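## Task

Press each drive blank marked with a blue sticker fully into its bay until it bottoms out and latches, and do not disturb any other blank. The rack is free on the table: tilting it beyond a very small amount counts as failure, and it must finish in its original place. A blank counts only if it stays latched with the robot no longer touching it.

## Robot and tools

ROBOT. Two six-joint arms, left_arm and right_arm, each ending in a two-finger parallel gripper with a wrist camera. Bases sit at about (+0.002, +0.323, 0) m for left_arm and (+0.042, -0.362, 0) m for right_arm, both facing roughly +x with a small yaw. Joint ranges (rad): waist -2.618..3.054, shoulder 0..3.142, elbow 0..3.142, wrist pitch -1.571..1.571, wrist yaw -1.571..1.571, wrist roll -2.094..2.094. The elbow cannot go fully straight.

FRAMES. The scene frame has its origin on the table surface midway between the arms, +x pointing out over the table, +z up, and left_arm on the +y side. The words left and right are arm names only, not image sides. Each gripper has its own frame: fingers extend along its +z, and close and open along its y. The reported end_effector_position is the spot between the finger pads, roughly 1 cm short of the tips.

execute_actions. Argument actions is a list holding zero or one item; optional pictures (boolean) controls whether camera images come back (they do by default). An empty list just reports the state. An item with rows and steps is a motion: rows holds 1 to 15 rows, steps is 1 to 15 (default 15), each step lasting 1/30 s; row k drives step k and the final row repeats to fill the rest. An item with only steps (up to 300) is a wait, counted from the previous result, so time spent composing the reply is included.

ROW LAYOUT (used by execute_actions and move). One flat list of 14 numbers, each in [-1, 1]: left_arm dx, dy, dz, rx, ry, rz, opening, then right_arm in the same order. Always send all 14, even for one arm. dx..rz are offsets, not poses: they say where the gripper should be relative to its pose in the most recent result that reported it (before any such result in a scene, or in the second or later call of a single reply, relative to where the arm is when the action begins). They are expressed in that gripper's own axes. Every row in a call uses that same reference; rows do not add up. Scale: 1.0 equals 0.6 m of translation or 180 degrees of rotation; rx, ry, rz form one rotation vector. Opening is absolute, not an offset: +1 is fully open (0.094 m), -1 is shut. All-zero offsets are not a hold; they pull the arm back to the reference pose.

move. target is one 14-number row as above; speed is the top path speed in m/s, 0.002 to 0.5 (default 0.25), with rotation capped at twice that in rad/s. Each gripper follows a straight line toward its target; both paths finish together, lasting 0.5 to 10 s, and are cut short at 10 s. Rotations take the shorter way. Paths do not slow for obstacles or the other arm; grippers lag, drift, and may exceed the speed, especially at full stretch. The opening is applied when the move starts. The result adds a move: line giving the ending (done, off_target, moving, held, fault) and any limits (paced: the sent pose was clipped; held: a check blocked some steps, after which the arm may rush), plus each gripper's remaining distance. If only one arm is named, the other finished normally.

wait. seconds from 0 to 10; nothing new is sent. zoom_image: camera is cam_left_wrist or cam_right_wrist, region [x0, y0, x1, y1] in pixels with (0,0) top-left, at most 504 by 504. read_manual only returns licence text (section "licences"). finished_scene: pass the current scene's number; it ends and grades the scene, cannot be reversed, and opens the next task. Ending a reply without a tool call stops everything.

CONTROL DETAILS. Each step, the commanded pose is limited to 70 mm and 16 degrees from the measured pose, then solved by damped IK that favours position over orientation. After a call ends, an arm continues only toward its last clipped pose, so far targets need several calls; read the reported pose and send the remainder. Arms tend to settle a centimetre or more low and can sag further with zero offsets: to keep one in place, send in the first call of a reply the offset back to the desired pose, zeros afterwards, and aim higher if it still droops. The simulation keeps running while you think and write.

RESULTS. The state line lists each gripper's position (m) and quat_wxyz in the scene frame; printed positions can be off, more so at long reach. A pose unreachable line means the clearance check altered or blocked that arm's command; HELD flags the steps affected. A Hand target line shows where each arm is currently being driven. grip_measured is the finger opening on the command scale (the last Joint positions entry is the opening in metres), with a fixed error up to about 1 mm. To grip, command roughly 0.03 below grip_measured. FAULT lines report stops. MOTOR HOT appears from 75 °C; 90 °C halts that arm for 10 s; 100 °C makes it go limp and fall.

CAMERAS. Both are 504x504 fisheye wrist cameras; the given K, D and T_world_to_cam are approximate, and results list updated numbers when they change.

AVOID. The rack is loose: push blanks slowly and straight along the bay, with moderate overshoot, since faster motion and deeper targets press harder; check the rack has not slid or tilted, and consider bracing it lightly with the other arm, releasing before you finish. Touch only the correctly coloured blanks. Back off after each push so blanks stay in on their own. Keep the arms from striking or pressing each other, knock nothing off the table, avoid slams and drops, and do not hold loads long enough to overheat.

Each tool is called after "Emit:" as name(argument=value, ...) on one line, values as JSON.

## Session

Emit:
execute_actions(actions=[])

Scene clock: 0.00 s of 4500.00 s.
left_arm: end_effector_position=(+0.0808, +0.7160, +0.3875) grip_measured=+1.000 end_effector_quat_wxyz=(+0.174, -0.159, +0.913, +0.334) | right_arm: end_effector_position=(+0.1166, +0.1534, +0.2568) grip_measured=+1.000 end_effector_quat_wxyz=(+0.609, -0.665, -0.041, +0.430)
Joint positions: left_arm=[ 1.401  1.715  2.303 -1.392  0.108  1.031  0.094] | right_arm=[ 0.926  2.038  1.231  1.065 -1.122 -0.784  0.094]
Joint velocities: left_arm=[-0.012 -0.007 -0.017 -0.095  0.007  0.037  0.   ] | right_arm=[-0.012 -0.017 -0.022 -0.051 -0.022  0.007  0.   ]
Motor temperatures (°C, as the motors report them): left_arm=[23 23 24 23 25 23] | right_arm=[23 23 25 24 23 24]
Hand target (left_arm): +0.081, +0.713, +0.394; +0.179, -0.158, +0.909, +0.342
Hand target (right_arm): +0.117, +0.153, +0.262; -0.611, +0.664, +0.041, -0.429

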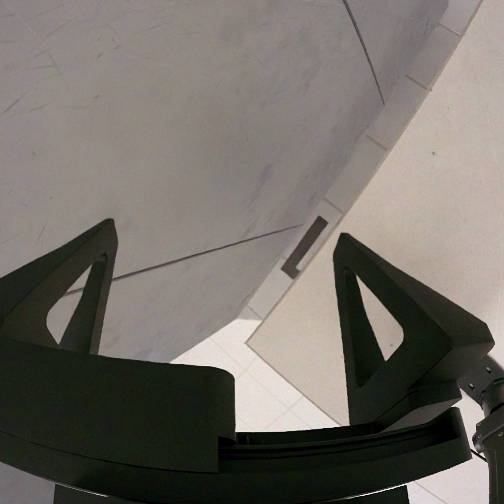

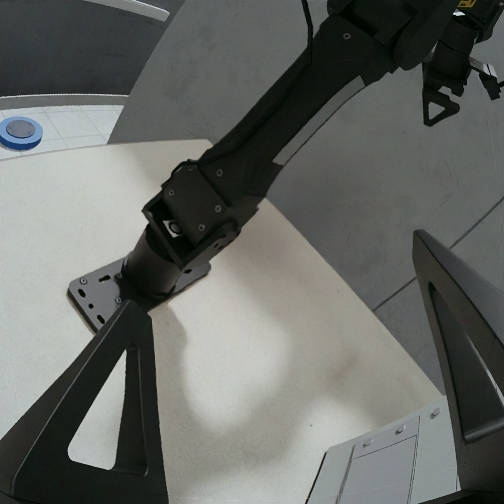

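Emit:
move(target=[0,0,0,0,0,0,1,-0.43,0.02,-0.535,0.623,0.37,0.134,1], speed=0.4)

Scene clock: 14.60 s of 4500.00 s.
left_arm: end_effector_position=(+0.0808, +0.7160, +0.3875) grip_measured=+1.000 end_effector_quat_wxyz=(+0.174, -0.159, +0.913, +0.334) | right_arm: end_effector_position=(+0.1665, -0.2298, +0.3412) grip_measured=+1.000 end_effector_quat_wxyz=(+0.682, -0.242, +0.665, +0.183)
Joint positions: left_arm=[ 1.401  1.715  2.303 -1.392  0.108  1.031  0.094] | right_arm=[ 1.996  0.366  0.368  1.309  1.573 -1.397  0.094]
Joint velocities: left_arm=[ 0.007  0.002 -0.007 -0.037 -0.037 -0.037  0.   ] | right_arm=[-0.017 -0.007 -0.012 -0.007  0.037 -0.037  0.   ]
Motor temperatures (°C, as the motors report them): left_arm=[23 24 25 25 25 23] | right_arm=[23 26 26 25 23 24]
Hand target (left_arm): +0.081, +0.716, +0.388; +0.174, -0.159, +0.913, +0.334
Hand target (right_arm): +0.171, -0.236, +0.351; +0.677, -0.233, +0.669, +0.197
Off the commanded pose (left_arm): 0.000 m, 0 deg.
Off the commanded pose (right_arm): 0.026 m, 35 deg; orientation clipped at the last step of the last action.
joint sent to its limit (right arm) — the command would take joint 5 (wrist yaw) past its upper limit, so that joint was sent only as far as its limit.
After step 90, 7.50 s passed at rest.
move: off_target (right_arm); limits=paced
camera_calibration (this result's frames):
cam_right_wrist: T_world_to_cam=[[0.541886, -0.802183, -0.250723, -0.189223], [-0.70274, -0.268833, -0.658699, 0.297835], [0.460994, 0.533133, -0.709403, 0.380993], [0, 0, 0, 1]] pos_world=[0.136202, -0.274843, 0.419019]

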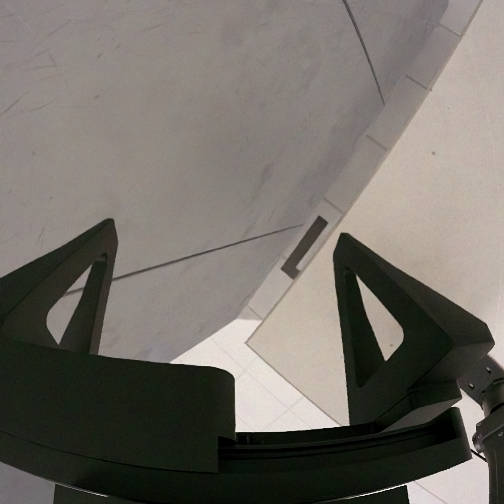

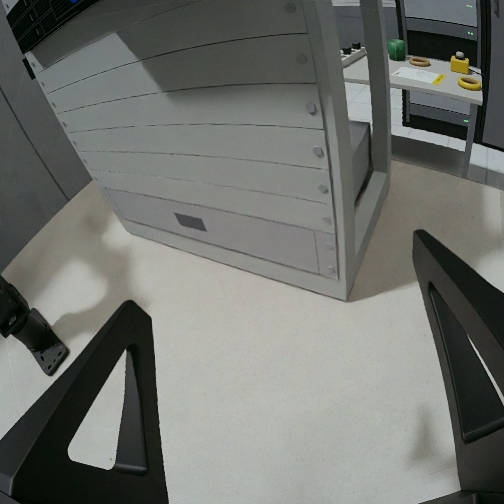

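Emit:
move(target=[0,0,0,0,0,0,1,-0.2,0,0.08,0,-0.14,0,1], speed=0.4)

Scene clock: 21.93 s of 4500.00 s.
left_arm: end_effector_position=(+0.0808, +0.7160, +0.3875) grip_measured=+1.000 end_effector_quat_wxyz=(+0.174, -0.159, +0.913, +0.334) | right_arm: end_effector_position=(+0.1975, -0.1849, +0.4509) grip_measured=+1.000 end_effector_quat_wxyz=(+0.814, -0.206, +0.499, +0.215)
Joint positions: left_arm=[ 1.401  1.715  2.303 -1.392  0.108  1.031  0.094] | right_arm=[ 1.052  0.501  0.655  0.35   0.529 -0.406  0.094]
Joint velocities: left_arm=[-0.007 -0.017  0.002  0.095 -0.007  0.022  0.   ] | right_arm=[-0.002  0.012  0.007 -0.066 -0.066  0.007  0.   ]
Motor temperatures (°C, as the motors report them): left_arm=[23 24 25 25 25 23] | right_arm=[23 25 27 25 23 24]
Hand target (left_arm): +0.081, +0.716, +0.388; +0.174, -0.159, +0.913, +0.334
Hand target (right_arm): +0.193, -0.196, +0.467; +0.821, -0.194, +0.487, +0.226
Off the commanded pose (left_arm): 0.000 m, 0 deg.
Off the commanded pose (right_arm): 0.013 m, 2 deg.
After step 90, 2.20 s passed at rest.
move: off_target (right_arm); limits=paced
camera_calibration (this result's frames):
cam_right_wrist: T_world_to_cam=[[0.648546, -0.736521, -0.192159, -0.177884], [-0.395881, -0.110757, -0.911598, 0.48662], [0.650128, 0.667286, -0.363406, 0.251984], [0, 0, 0, 1]] pos_world=[0.144187, -0.245264, 0.500992]

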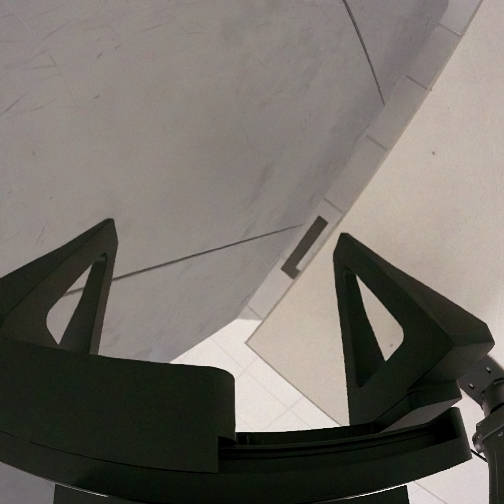

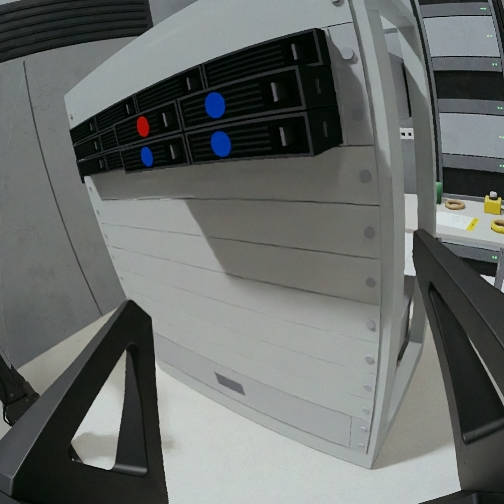

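Emit:
zoom_image(camera="cam_right_wrist", region=[50,20,370,200])

Region (50, 20, 370, 200) of cam_right_wrist's 504x504 image, scaled by 1.575, with more detail than that image has; it fills the top 284 rows of this view, and the rest is white.

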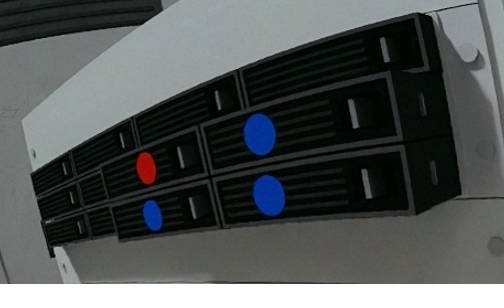

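Emit:
move(target=[0,0,0,0,0,0,1,0.03,0.098,0.267,0.058,0.141,0.027,-1], speed=0.3)

Scene clock: 39.43 s of 4500.00 s.
left_arm: end_effector_position=(+0.0808, +0.7160, +0.3875) grip_measured=+1.000 end_effector_quat_wxyz=(+0.174, -0.159, +0.913, +0.334) | right_arm: end_effector_position=(+0.2852, -0.0382, +0.4838) grip_measured=-0.994 end_effector_quat_wxyz=(+0.688, -0.166, +0.690, +0.154)
Joint positions: left_arm=[ 1.401  1.715  2.303 -1.392  0.108  1.031  0.094] | right_arm=[ 1.054  1.345  1.555 -0.22   0.783 -0.01   0.   ]
Joint velocities: left_arm=[-0.007 -0.002  0.007 -0.037  0.051 -0.037  0.   ] | right_arm=[ 0.007 -0.002 -0.002 -0.022  0.007  0.022 -0.   ]
Motor temperatures (°C, as the motors report them): left_arm=[23 24 25 26 25 23] | right_arm=[23 24 29 26 23 24]
Hand target (left_arm): +0.081, +0.716, +0.388; +0.174, -0.159, +0.913, +0.334
Hand target (right_arm): +0.288, -0.043, +0.492; +0.690, -0.156, +0.690, +0.153
Off the commanded pose (left_arm): 0.000 m, 0 deg.
Off the commanded pose (right_arm): 0.013 m, 2 deg.
After step 90, 12.80 s passed at rest.
move: off_target (right_arm)
camera_calibration (this result's frames):
cam_right_wrist: T_world_to_cam=[[0.402468, -0.858664, -0.317356, 0.00574834], [-0.758129, -0.118334, -0.641278, 0.53982], [0.513089, 0.498691, -0.698604, 0.303891], [0, 0, 0, 1]] pos_world=[0.251017, -0.082733, 0.560299]

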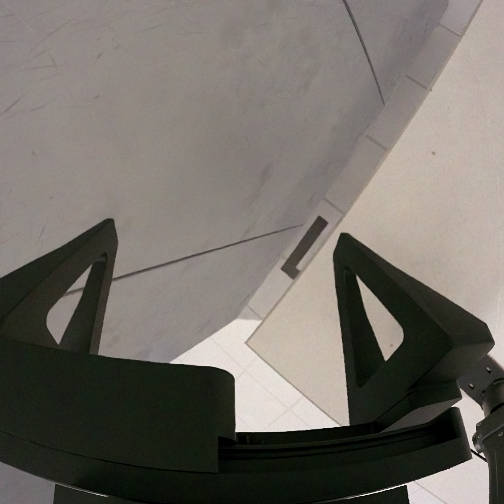

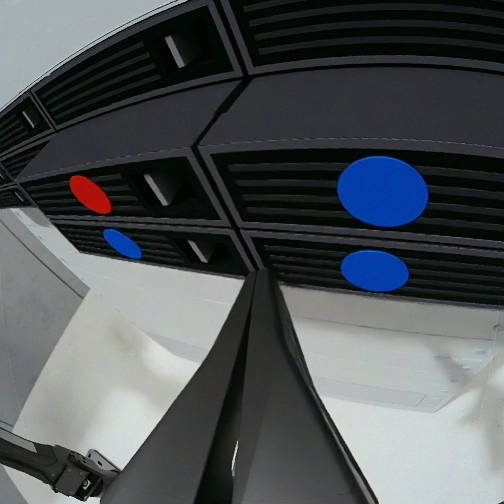

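Emit:
move(target=[0,0,0,0,0,0,1,-0.07,-0.052,-0.035,0,0,0,-1])

Scene clock: 47.83 s of 4500.00 s.
left_arm: end_effector_position=(+0.0808, +0.7160, +0.3875) grip_measured=+1.000 end_effector_quat_wxyz=(+0.174, -0.159, +0.913, +0.334) | right_arm: end_effector_position=(+0.2813, -0.0679, +0.5165) grip_measured=-0.994 end_effector_quat_wxyz=(+0.685, -0.170, +0.692, +0.150)
Joint positions: left_arm=[ 1.401  1.715  2.303 -1.392  0.108  1.031  0.094] | right_arm=[ 1.029  1.318  1.699 -0.404  0.759 -0.009  0.   ]
Joint velocities: left_arm=[ 0.002  0.012 -0.002  0.051  0.037  0.022  0.   ] | right_arm=[-0.012  0.007 -0.002 -0.037 -0.022  0.022 -0.001]
Motor temperatures (°C, as the motors report them): left_arm=[23 24 26 26 25 23] | right_arm=[23 24 29 27 23 24]
Hand target (left_arm): +0.081, +0.716, +0.388; +0.174, -0.159, +0.913, +0.334
Hand target (right_arm): +0.280, -0.075, +0.526; +0.688, -0.166, +0.689, +0.154
Off the commanded pose (left_arm): 0.000 m, 0 deg.
Off the commanded pose (right_arm): 0.012 m, 1 deg.
After step 90, 4.30 s passed at rest.
move: off_target (right_arm)
camera_calibration (this result's frames):
cam_right_wrist: T_world_to_cam=[[0.3999, -0.862914, -0.308964, -0.011725], [-0.761484, -0.125184, -0.63598, 0.552105], [0.510119, 0.4896, -0.707157, 0.348129], [0, 0, 0, 1]] pos_world=[0.247521, -0.111447, 0.593687]

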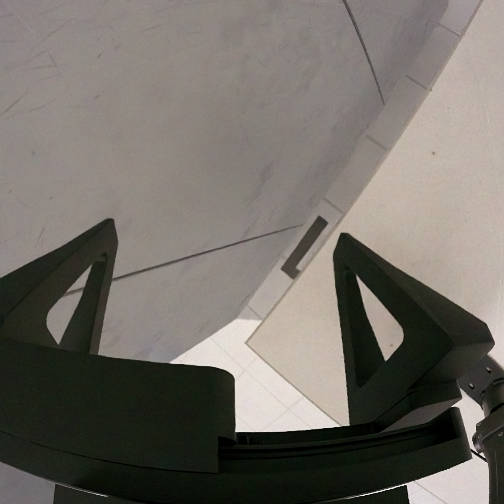

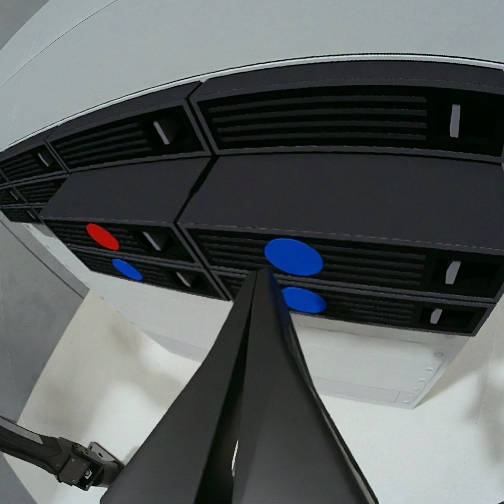

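Emit:
move(target=[0,0,0,0,0,0,1,-0.015,-0.037,0.075,0,0,0,-1], speed=0.05)

Scene clock: 50.77 s of 4500.00 s.
left_arm: end_effector_position=(+0.0808, +0.7160, +0.3875) grip_measured=+1.000 end_effector_quat_wxyz=(+0.174, -0.159, +0.913, +0.334) | right_arm: end_effector_position=(+0.3211, -0.0654, +0.5232) grip_measured=-0.994 end_effector_quat_wxyz=(+0.684, -0.178, +0.689, +0.160)
Joint positions: left_arm=[ 1.401  1.715  2.303 -1.392  0.108  1.031  0.094] | right_arm=[ 0.865  1.384  1.774 -0.405  0.568 -0.014  0.   ]
Joint velocities: left_arm=[ 0.007 -0.017  0.002 -0.007  0.007 -0.022  0.   ] | right_arm=[-0.002  0.037  0.012  0.007 -0.007 -0.095 -0.   ]
Motor temperatures (°C, as the motors report them): left_arm=[23 24 26 26 25 23] | right_arm=[23 24 29 27 23 24]
Hand target (left_arm): +0.081, +0.716, +0.388; +0.174, -0.159, +0.913, +0.334
Hand target (right_arm): +0.330, -0.067, +0.525; +0.687, -0.171, +0.691, +0.148
Off the commanded pose (left_arm): 0.000 m, 0 deg.
Off the commanded pose (right_arm): 0.011 m, 2 deg.
move: off_target (right_arm)
camera_calibration (this result's frames):
cam_right_wrist: T_world_to_cam=[[0.423748, -0.850396, -0.311872, -0.0287366], [-0.756587, -0.143001, -0.638065, 0.58532], [0.49801, 0.506337, -0.703995, 0.334665], [0, 0, 0, 1]] pos_world=[0.288355, -0.11019, 0.600113]

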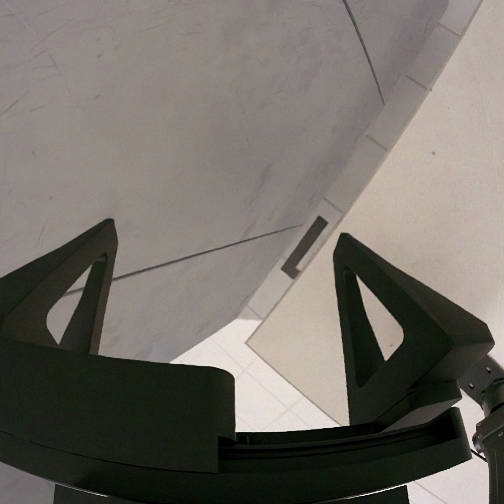

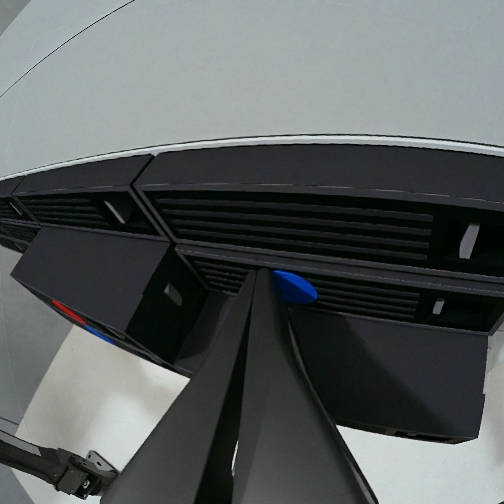

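Emit:
move(target=[0,0,0,0,0,0,1,-0.005,-0.011,0.023,0,0,0,-1], speed=0.02)

Scene clock: 54.13 s of 4500.00 s.
left_arm: end_effector_position=(+0.0808, +0.7160, +0.3875) grip_measured=+1.000 end_effector_quat_wxyz=(+0.174, -0.159, +0.913, +0.334) | right_arm: end_effector_position=(+0.3229, -0.0627, +0.5251) grip_measured=-0.994 end_effector_quat_wxyz=(+0.681, -0.190, +0.685, +0.175)
Joint positions: left_arm=[ 1.401  1.715  2.303 -1.392  0.108  1.031  0.094] | right_arm=[ 0.839  1.386  1.781 -0.407  0.503 -0.014  0.   ]
Joint velocities: left_arm=[-0.007 -0.017 -0.007 -0.022 -0.037  0.007  0.   ] | right_arm=[-0.002  0.017  0.022 -0.11   0.007 -0.022  0.   ]
Motor temperatures (°C, as the motors report them): left_arm=[23 24 26 26 25 23] | right_arm=[23 24 29 28 23 24]
Hand target (left_arm): +0.081, +0.716, +0.388; +0.174, -0.159, +0.913, +0.334
Hand target (right_arm): +0.336, -0.065, +0.526; +0.684, -0.178, +0.688, +0.160
Off the commanded pose (left_arm): 0.000 m, 0 deg.
Off the commanded pose (right_arm): 0.014 m, 2 deg.
move: off_target (right_arm)
camera_calibration (this result's frames):
cam_right_wrist: T_world_to_cam=[[0.457422, -0.83185, -0.31431, -0.0350616], [-0.749742, -0.170703, -0.639334, 0.584989], [0.478176, 0.528097, -0.701756, 0.340386], [0, 0, 0, 1]] pos_world=[0.291864, -0.109063, 0.601851]

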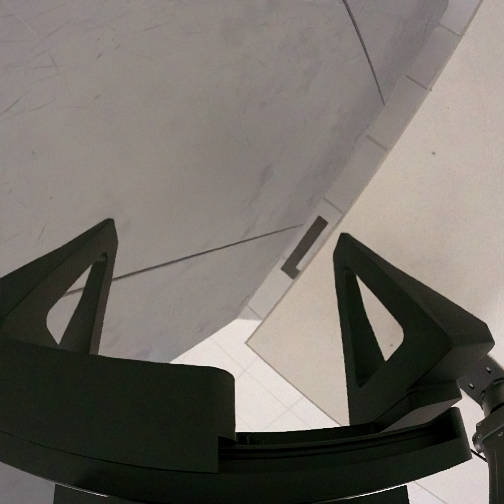

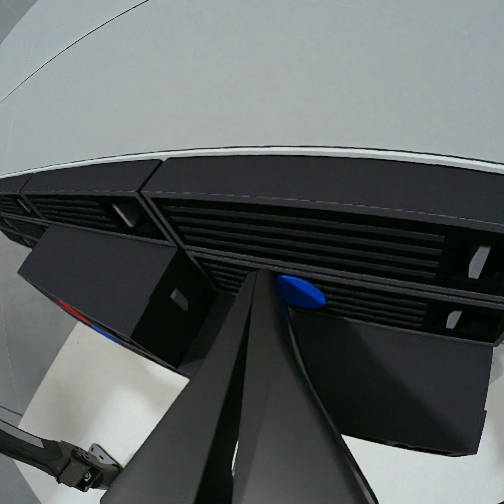

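Emit:
move(target=[0,0,0,0,0,0,1,-0.01,0.031,-0.068,0,0,0,-1])

Emit:
move(target=[0,0,0,0,0,0,1,0.045,0,0,0,0,0,-1])

Scene clock: 57.27 s of 4500.00 s.
left_arm: end_effector_position=(+0.0808, +0.7160, +0.3875) grip_measured=+1.000 end_effector_quat_wxyz=(+0.174, -0.159, +0.913, +0.334) | right_arm: end_effector_position=(+0.2829, -0.0625, +0.5327) grip_measured=-0.994 end_effector_quat_wxyz=(+0.682, -0.190, +0.683, +0.178)
Joint positions: left_arm=[ 1.401  1.715  2.303 -1.392  0.108  1.031  0.094] | right_arm=[ 0.989  1.342  1.781 -0.447  0.649 -0.011  0.   ]
Joint velocities: left_arm=[-0.012 -0.002  0.002  0.037  0.066  0.007  0.   ] | right_arm=[-0.017  0.012  0.012 -0.037 -0.051 -0.022  0.001]
Motor temperatures (°C, as the motors report them): left_arm=[23 24 26 27 25 23] | right_arm=[23 24 29 28 23 24]
Hand target (left_arm): +0.081, +0.716, +0.388; +0.174, -0.159, +0.913, +0.334
Hand target (right_arm): +0.280, -0.068, +0.531; +0.680, -0.189, +0.686, +0.176
Off the commanded pose (left_arm): 0.000 m, 0 deg.
Off the commanded pose (right_arm): 0.006 m, 0 deg.
move: done
camera_calibration (this result's frames):
cam_right_wrist: T_world_to_cam=[[0.461204, -0.828288, -0.318167, -0.0129943], [-0.747824, -0.169869, -0.641798, 0.560666], [0.477547, 0.533932, -0.697757, 0.363155], [0, 0, 0, 1]] pos_world=[0.251849, -0.109424, 0.609095]

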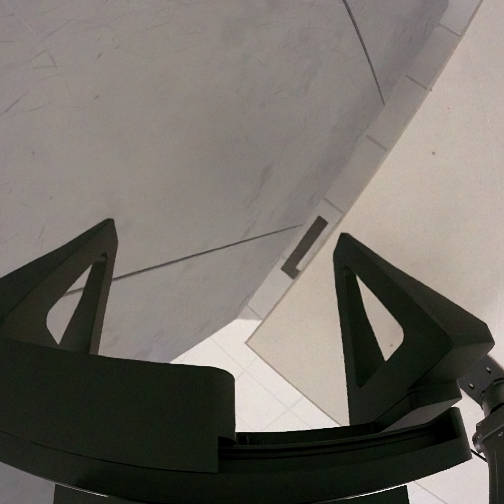

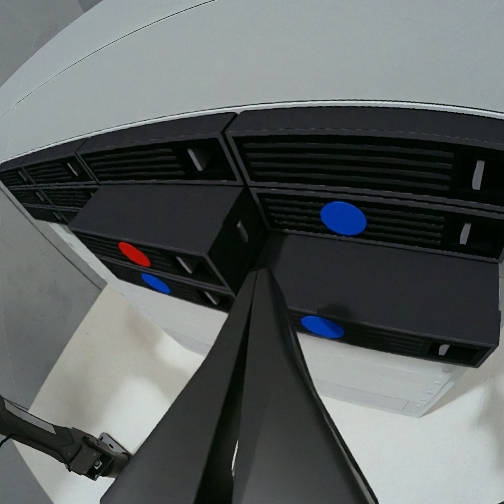

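Scene clock: 58.30 s of 4500.00 s.
left_arm: end_effector_position=(+0.0808, +0.7160, +0.3875) grip_measured=+1.000 end_effector_quat_wxyz=(+0.174, -0.159, +0.913, +0.334) | right_arm: end_effector_position=(+0.2850, -0.0573, +0.5017) grip_measured=-0.994 end_effector_quat_wxyz=(+0.678, -0.196, +0.688, +0.172)
Joint positions: left_arm=[ 1.401  1.715  2.303 -1.392  0.108  1.031  0.094] | right_arm=[ 0.989  1.298  1.622 -0.353  0.649 -0.011  0.   ]
Joint velocities: left_arm=[-0.022  0.012 -0.007 -0.037  0.022 -0.022  0.   ] | right_arm=[-0.007 -0.002  0.012  0.007 -0.007  0.022  0.   ]
Motor temperatures (°C, as the motors report them): left_arm=[23 24 26 27 25 23] | right_arm=[23 24 29 28 23 24]
Hand target (left_arm): +0.081, +0.716, +0.388; +0.174, -0.159, +0.913, +0.334
Hand target (right_arm): +0.283, -0.063, +0.506; +0.682, -0.190, +0.683, +0.178
Off the commanded pose (left_arm): 0.000 m, 0 deg.
Off the commanded pose (right_arm): 0.007 m, 1 deg.
move: done
camera_calibration (this result's frames):
cam_right_wrist: T_world_to_cam=[[0.458681, -0.834328, -0.30579, -0.0253767], [-0.752974, -0.182203, -0.632323, 0.539319], [0.471849, 0.520287, -0.711801, 0.345652], [0, 0, 0, 1]] pos_world=[0.254638, -0.102745, 0.579299]

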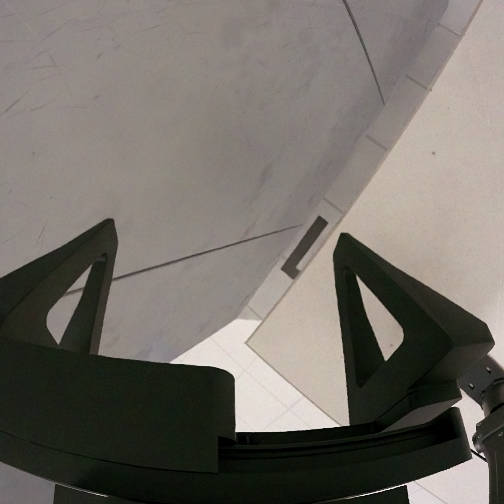

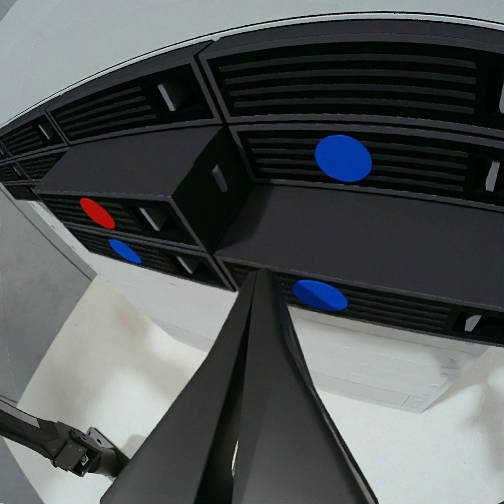

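Emit:
move(target=[0,0,0,0,0,0,1,0.022,-0.016,-0.012,0,0,0,-1])

Emit:
move(target=[0,0,0,0,0,0,1,-0.012,-0.045,0.083,0,0,0,-1], speed=0.04)

Scene clock: 61.33 s of 4500.00 s.
left_arm: end_effector_position=(+0.0808, +0.7160, +0.3875) grip_measured=+1.000 end_effector_quat_wxyz=(+0.174, -0.159, +0.913, +0.334) | right_arm: end_effector_position=(+0.2842, -0.0633, +0.4857) grip_measured=-0.994 end_effector_quat_wxyz=(+0.673, -0.201, +0.692, +0.167)
Joint positions: left_arm=[ 1.401  1.715  2.303 -1.392  0.108  1.031  0.094] | right_arm=[ 0.982  1.255  1.54  -0.333  0.643 -0.011  0.   ]
Joint velocities: left_arm=[-0.007  0.017 -0.007  0.007 -0.037 -0.081  0.   ] | right_arm=[ 0.017  0.002  0.002  0.037  0.022 -0.037 -0.001]
Motor temperatures (°C, as the motors report them): left_arm=[23 24 26 27 25 23] | right_arm=[23 24 29 28 23 24]
Hand target (left_arm): +0.081, +0.716, +0.388; +0.174, -0.159, +0.913, +0.334
Hand target (right_arm): +0.283, -0.070, +0.489; +0.678, -0.196, +0.688, +0.172
Off the commanded pose (left_arm): 0.000 m, 0 deg.
Off the commanded pose (right_arm): 0.007 m, 1 deg.
move: done
camera_calibration (this result's frames):
cam_right_wrist: T_world_to_cam=[[0.455983, -0.839962, -0.294183, -0.0401053], [-0.758016, -0.193328, -0.622925, 0.523635], [0.466359, 0.507039, -0.724859, 0.344856], [0, 0, 0, 1]] pos_world=[0.254385, -0.107309, 0.56436]

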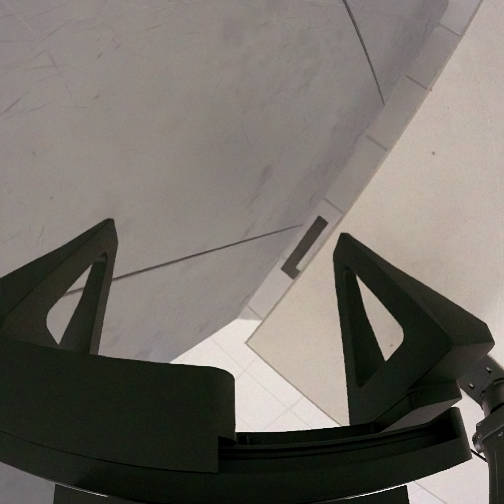

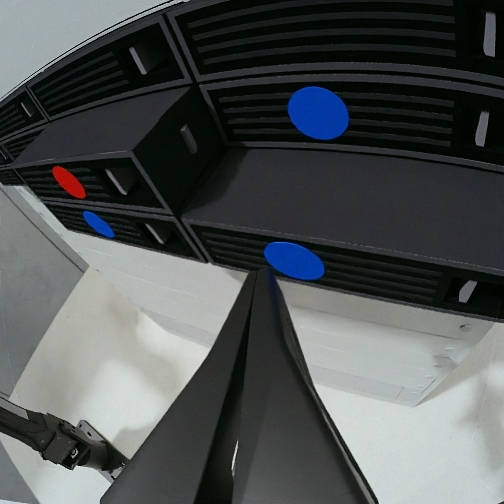

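Scene clock: 63.07 s of 4500.00 s.
left_arm: end_effector_position=(+0.0808, +0.7160, +0.3875) grip_measured=+1.000 end_effector_quat_wxyz=(+0.174, -0.159, +0.913, +0.334) | right_arm: end_effector_position=(+0.3232, -0.0551, +0.4832) grip_measured=-0.994 end_effector_quat_wxyz=(+0.661, -0.226, +0.692, +0.182)
Joint positions: left_arm=[ 1.401  1.715  2.303 -1.392  0.108  1.031  0.094] | right_arm=[ 0.814  1.328  1.599 -0.335  0.416 -0.021  0.   ]
Joint velocities: left_arm=[-0.022 -0.012 -0.007  0.022  0.037 -0.007  0.   ] | right_arm=[-0.007 -0.027 -0.007  0.066  0.022  0.051 -0.   ]
Motor temperatures (°C, as the motors report them): left_arm=[23 24 26 27 25 23] | right_arm=[23 24 29 29 23 24]
Hand target (left_arm): +0.081, +0.716, +0.388; +0.174, -0.159, +0.913, +0.334
Hand target (right_arm): +0.339, -0.061, +0.491; +0.675, -0.203, +0.690, +0.165
Off the commanded pose (left_arm): 0.000 m, 0 deg.
Off the commanded pose (right_arm): 0.021 m, 4 deg.
move: off_target (right_arm)
camera_calibration (this result's frames):
cam_right_wrist: T_world_to_cam=[[0.500775, -0.816515, -0.287277, -0.0682792], [-0.753451, -0.247827, -0.609011, 0.542046], [0.426071, 0.521427, -0.739309, 0.341397], [0, 0, 0, 1]] pos_world=[0.297138, -0.099431, 0.562895]

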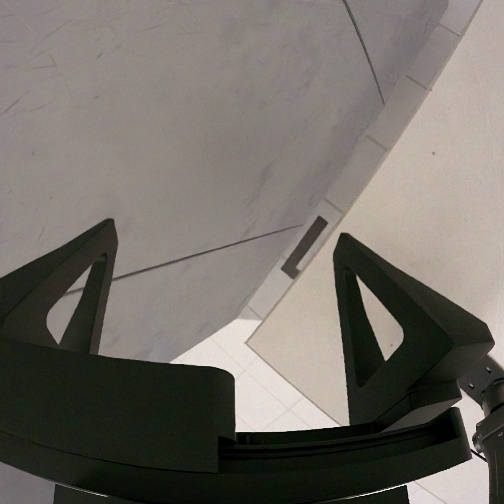

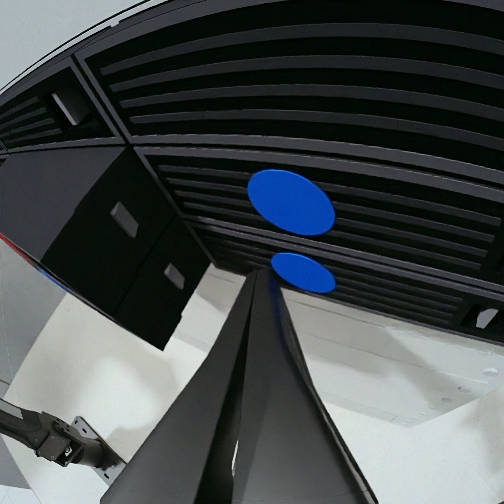

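Emit:
move(target=[0,0,0,0,0,0,1,0,0.05,-0.09,0,0,0,-1])

Emit:
move(target=[0,0,0,0,0,0,1,0,0.15,0.08,0,-0.14,0,-1])

Scene clock: 68.43 s of 4500.00 s.
left_arm: end_effector_position=(+0.0808, +0.7160, +0.3875) grip_measured=+1.000 end_effector_quat_wxyz=(+0.174, -0.159, +0.913, +0.334) | right_arm: end_effector_position=(+0.2652, -0.0572, +0.4925) grip_measured=-0.994 end_effector_quat_wxyz=(+0.664, -0.222, +0.688, +0.190)
Joint positions: left_arm=[ 1.401  1.715  2.303 -1.392  0.108  1.031  0.094] | right_arm=[ 1.03   1.245  1.573 -0.383  0.625 -0.001  0.   ]
Joint velocities: left_arm=[-0.002 -0.002  0.007 -0.022 -0.022 -0.022  0.   ] | right_arm=[-0.007 -0.002  0.007 -0.022  0.051  0.037 -0.   ]
Motor temperatures (°C, as the motors report them): left_arm=[23 24 26 27 25 23] | right_arm=[23 24 29 29 23 24]
Hand target (left_arm): +0.081, +0.716, +0.388; +0.174, -0.159, +0.913, +0.334
Hand target (right_arm): +0.263, -0.060, +0.486; +0.660, -0.224, +0.693, +0.184
Off the commanded pose (left_arm): 0.000 m, 0 deg.
Off the commanded pose (right_arm): 0.009 m, 1 deg.
After step 90, 1.37 s passed at rest.
move: done
camera_calibration (this result's frames):
cam_right_wrist: T_world_to_cam=[[0.506746, -0.807967, -0.300662, -0.0327602], [-0.749445, -0.240503, -0.616838, 0.506717], [0.426075, 0.53791, -0.727401, 0.369244], [0, 0, 0, 1]] pos_world=[0.239032, -0.103222, 0.571302]

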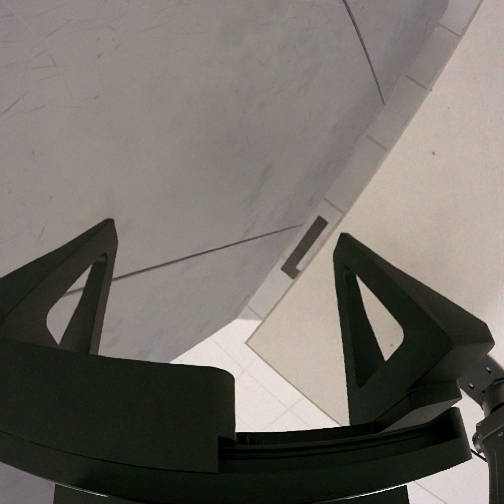

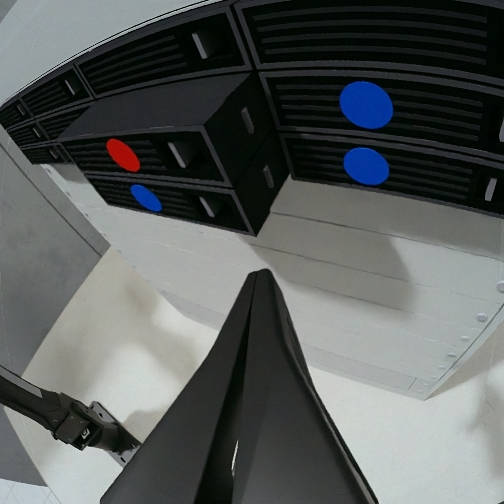

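Scene clock: 70.13 s of 4500.00 s.
left_arm: end_effector_position=(+0.0808, +0.7160, +0.3875) grip_measured=+1.000 end_effector_quat_wxyz=(+0.174, -0.159, +0.913, +0.334) | right_arm: end_effector_position=(+0.2583, +0.0411, +0.4871) grip_measured=-0.994 end_effector_quat_wxyz=(+0.796, -0.166, +0.535, +0.230)
Joint positions: left_arm=[ 1.401  1.715  2.303 -1.392  0.108  1.031  0.094] | right_arm=[ 1.137  1.522  1.301  0.72   0.677 -0.349  0.   ]
Joint velocities: left_arm=[ 0.002 -0.017  0.007  0.051 -0.007 -0.051  0.   ] | right_arm=[-0.012 -0.007 -0.002  0.037  0.066  0.007 -0.001]
Motor temperatures (°C, as the motors report them): left_arm=[23 24 26 27 25 23] | right_arm=[23 24 29 29 23 24]
Hand target (left_arm): +0.081, +0.716, +0.388; +0.174, -0.159, +0.913, +0.334
Hand target (right_arm): +0.255, +0.043, +0.487; +0.798, -0.172, +0.529, +0.233
Off the commanded pose (left_arm): 0.000 m, 0 deg.
Off the commanded pose (right_arm): 0.005 m, 2 deg.
move: done
camera_calibration (this result's frames):
cam_right_wrist: T_world_to_cam=[[0.607402, -0.736443, -0.29785, 0.0182068], [-0.487467, -0.0494816, -0.871738, 0.570482], [0.627248, 0.674687, -0.389047, 0.0929313], [0, 0, 0, 1]] pos_world=[0.208741, -0.0210629, 0.538889]

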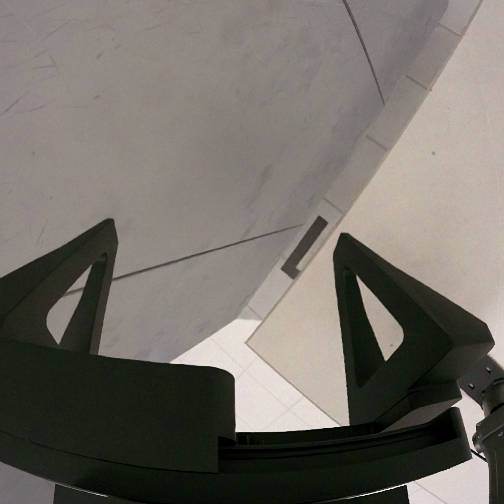

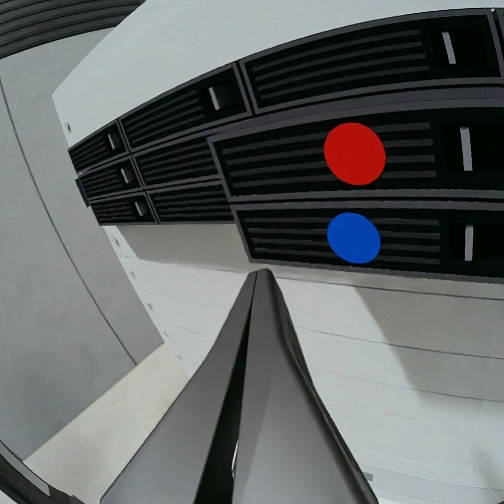

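Emit:
move(target=[0,0,0,0,0,0,1,0.014,-0.036,0.003,0,0,0,-1])

Emit:
move(target=[0,0,0,0,0,0,1,0.02,-0.035,0.058,0,0,0,-1], speed=0.04)

Scene clock: 75.43 s of 4500.00 s.
left_arm: end_effector_position=(+0.0808, +0.7160, +0.3875) grip_measured=+1.000 end_effector_quat_wxyz=(+0.174, -0.159, +0.913, +0.334) | right_arm: end_effector_position=(+0.2751, +0.0321, +0.4773) grip_measured=-0.994 end_effector_quat_wxyz=(+0.796, -0.167, +0.538, +0.224)
Joint positions: left_arm=[ 1.401  1.715  2.303 -1.392  0.108  1.031  0.094] | right_arm=[ 1.082  1.505  1.256  0.722  0.637 -0.322  0.   ]
Joint velocities: left_arm=[-0.017  0.012  0.002 -0.022  0.051  0.051  0.   ] | right_arm=[-0.017  0.002  0.032 -0.037 -0.007  0.051 -0.001]
Motor temperatures (°C, as the motors report them): left_arm=[23 24 26 27 25 23] | right_arm=[23 25 29 29 23 24]
Hand target (left_arm): +0.081, +0.716, +0.388; +0.174, -0.159, +0.913, +0.334
Hand target (right_arm): +0.274, +0.026, +0.481; +0.797, -0.166, +0.534, +0.229
Off the commanded pose (left_arm): 0.000 m, 0 deg.
Off the commanded pose (right_arm): 0.007 m, 1 deg.
After step 90, 1.43 s passed at rest.
move: done
camera_calibration (this result's frames):
cam_right_wrist: T_world_to_cam=[[0.599794, -0.744725, -0.29263, -0.00165827], [-0.489847, -0.0525749, -0.870222, 0.56972], [0.632691, 0.665297, -0.396335, 0.0869911], [0, 0, 0, 1]] pos_world=[0.225032, -0.029157, 0.529775]

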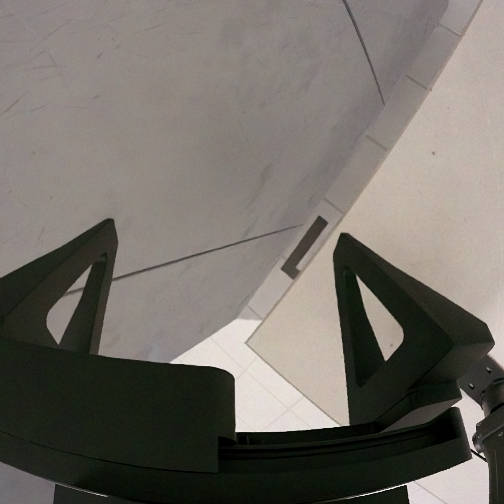

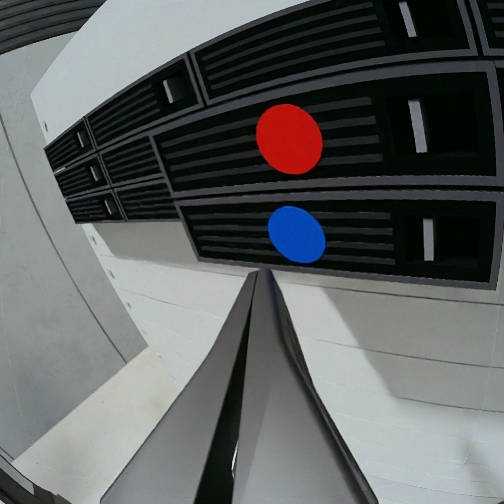

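Scene clock: 76.77 s of 4500.00 s.
left_arm: end_effector_position=(+0.0808, +0.7160, +0.3875) grip_measured=+1.000 end_effector_quat_wxyz=(+0.174, -0.159, +0.913, +0.334) | right_arm: end_effector_position=(+0.3075, +0.0378, +0.4712) grip_measured=-0.994 end_effector_quat_wxyz=(+0.794, -0.178, +0.535, +0.227)
Joint positions: left_arm=[ 1.401  1.715  2.303 -1.392  0.108  1.031  0.094] | right_arm=[ 0.984  1.553  1.289  0.7    0.527 -0.274  0.   ]
Joint velocities: left_arm=[ 0.007  0.007  0.007  0.066 -0.007 -0.007  0.   ] | right_arm=[ 0.007  0.017  0.002  0.037 -0.022  0.007 -0.001]
Motor temperatures (°C, as the motors report them): left_arm=[23 24 26 27 25 23] | right_arm=[23 25 29 29 23 24]
Hand target (left_arm): +0.081, +0.716, +0.388; +0.174, -0.159, +0.913, +0.334
Hand target (right_arm): +0.316, +0.034, +0.479; +0.797, -0.167, +0.536, +0.223
Off the commanded pose (left_arm): 0.000 m, 0 deg.
Off the commanded pose (right_arm): 0.013 m, 1 deg.
move: off_target (right_arm)
camera_calibration (this result's frames):
cam_right_wrist: T_world_to_cam=[[0.615839, -0.737459, -0.277302, -0.0310877], [-0.482117, -0.0743595, -0.872945, 0.580333], [0.623142, 0.671286, -0.401335, 0.065316], [0, 0, 0, 1]] pos_world=[0.258232, -0.0236184, 0.524192]

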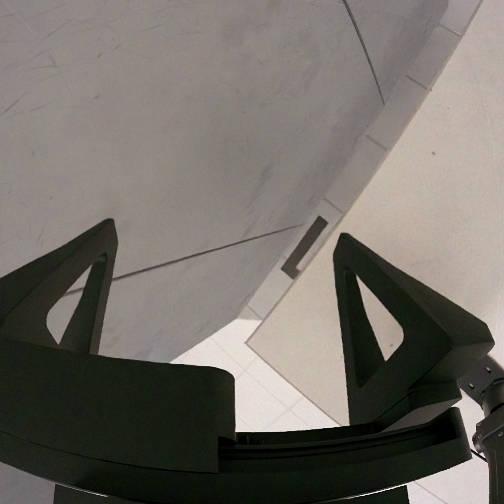

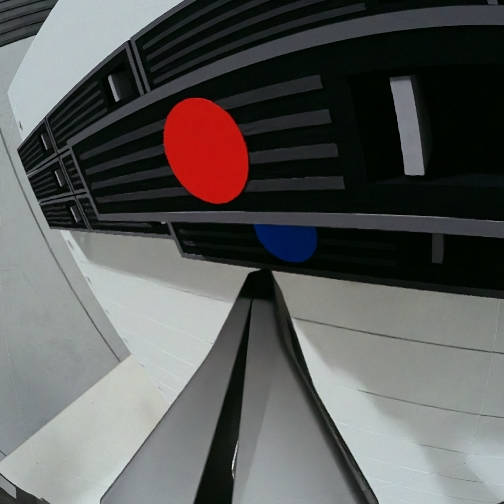

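Emit:
move(target=[0,0,0,0,0,0,1,-0.008,-0.03,0.04,0,0,0,-1], speed=0.03)

Scene clock: 79.77 s of 4500.00 s.
left_arm: end_effector_position=(+0.0808, +0.7160, +0.3875) grip_measured=+1.000 end_effector_quat_wxyz=(+0.174, -0.159, +0.913, +0.334) | right_arm: end_effector_position=(+0.3184, +0.0436, +0.4733) grip_measured=-0.994 end_effector_quat_wxyz=(+0.788, -0.203, +0.532, +0.236)
Joint positions: left_arm=[ 1.401  1.715  2.303 -1.392  0.108  1.031  0.094] | right_arm=[ 0.939  1.565  1.328  0.636  0.437 -0.251  0.   ]
Joint velocities: left_arm=[-0.007  0.002  0.002  0.022 -0.037 -0.022  0.   ] | right_arm=[-0.012 -0.002 -0.017 -0.11   0.037 -0.022 -0.001]
Motor temperatures (°C, as the motors report them): left_arm=[23 24 26 27 25 23] | right_arm=[23 25 29 29 23 24]
Hand target (left_arm): +0.081, +0.716, +0.388; +0.174, -0.159, +0.913, +0.334
Hand target (right_arm): +0.333, +0.034, +0.485; +0.795, -0.179, +0.533, +0.226
Off the commanded pose (left_arm): 0.000 m, 0 deg.
Off the commanded pose (right_arm): 0.022 m, 3 deg.
move: off_target (right_arm)
camera_calibration (this result's frames):
cam_right_wrist: T_world_to_cam=[[0.649852, -0.717321, -0.251282, -0.0569384], [-0.473286, -0.123216, -0.872249, 0.586821], [0.59472, 0.685761, -0.419571, 0.0724753], [0, 0, 0, 1]] pos_world=[0.271633, -0.018238, 0.527955]

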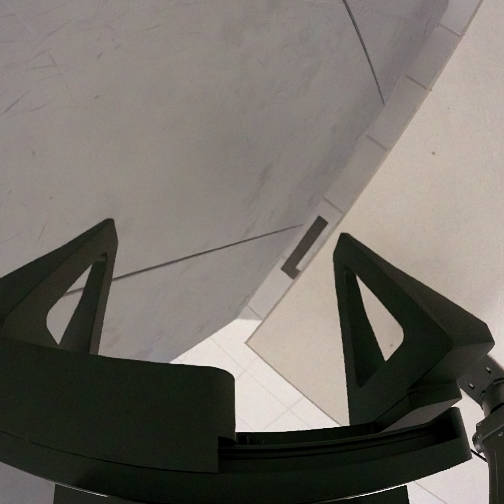

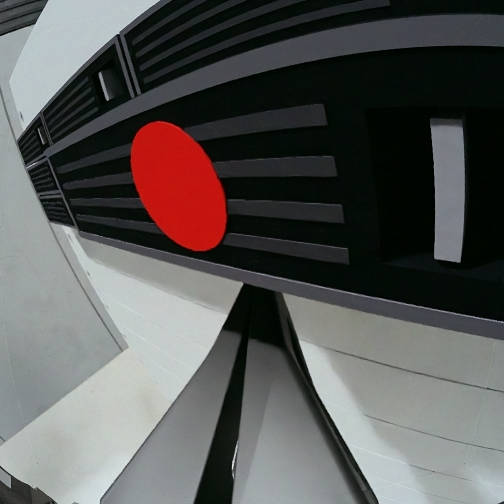

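Emit:
move(target=[0,0,0,0,0,0,1,-0.02,0.03,-0.17,0,0,0,-1], speed=0.15)

Scene clock: 82.73 s of 4500.00 s.
left_arm: end_effector_position=(+0.0808, +0.7160, +0.3875) grip_measured=+1.000 end_effector_quat_wxyz=(+0.174, -0.159, +0.913, +0.334) | right_arm: end_effector_position=(+0.2328, +0.0035, +0.4456) grip_measured=-0.994 end_effector_quat_wxyz=(+0.782, -0.206, +0.539, +0.236)
Joint positions: left_arm=[ 1.401  1.715  2.303 -1.392  0.108  1.031  0.094] | right_arm=[ 1.164  1.313  1.004  0.741  0.645 -0.343  0.   ]
Joint velocities: left_arm=[ 0.002 -0.007  0.012 -0.037 -0.066 -0.007  0.   ] | right_arm=[-0.007 -0.012  0.002  0.022  0.022 -0.095  0.001]
Motor temperatures (°C, as the motors report them): left_arm=[23 25 26 27 25 23] | right_arm=[23 25 29 29 23 24]
Hand target (left_arm): +0.081, +0.716, +0.388; +0.174, -0.159, +0.913, +0.334
Hand target (right_arm): +0.230, -0.003, +0.448; +0.786, -0.201, +0.535, +0.237
Off the commanded pose (left_arm): 0.000 m, 0 deg.
Off the commanded pose (right_arm): 0.007 m, 1 deg.
move: done
camera_calibration (this result's frames):
cam_right_wrist: T_world_to_cam=[[0.649009, -0.717088, -0.254111, -0.0355277], [-0.486015, -0.133828, -0.863643, 0.51636], [0.585301, 0.684014, -0.435371, 0.148551], [0, 0, 0, 1]] pos_world=[0.18707, -0.0579841, 0.501598]

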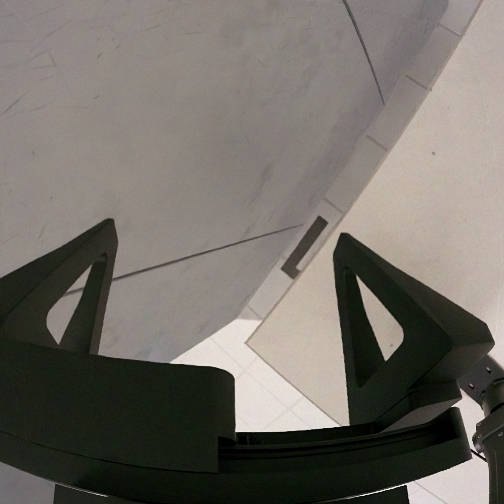

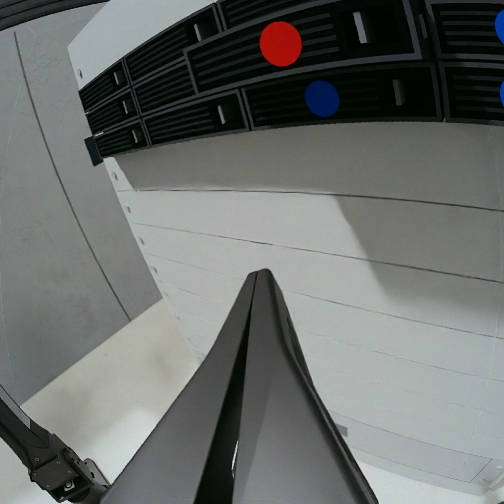

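Emit:
zoom_image(camera="cam_right_wrist", region=[180,0,504,180])

Region (180, 0, 504, 180) of cam_right_wrist's 504x504 image, scaled by 1.556, with more detail than that image has.

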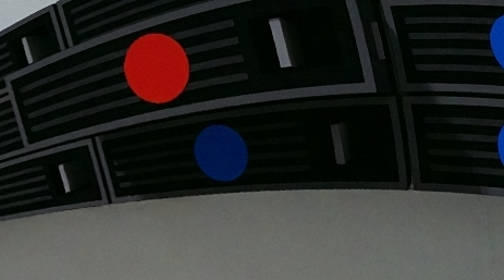

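Emit:
finished_scene(scene=1)

The scene is finished: the task was done.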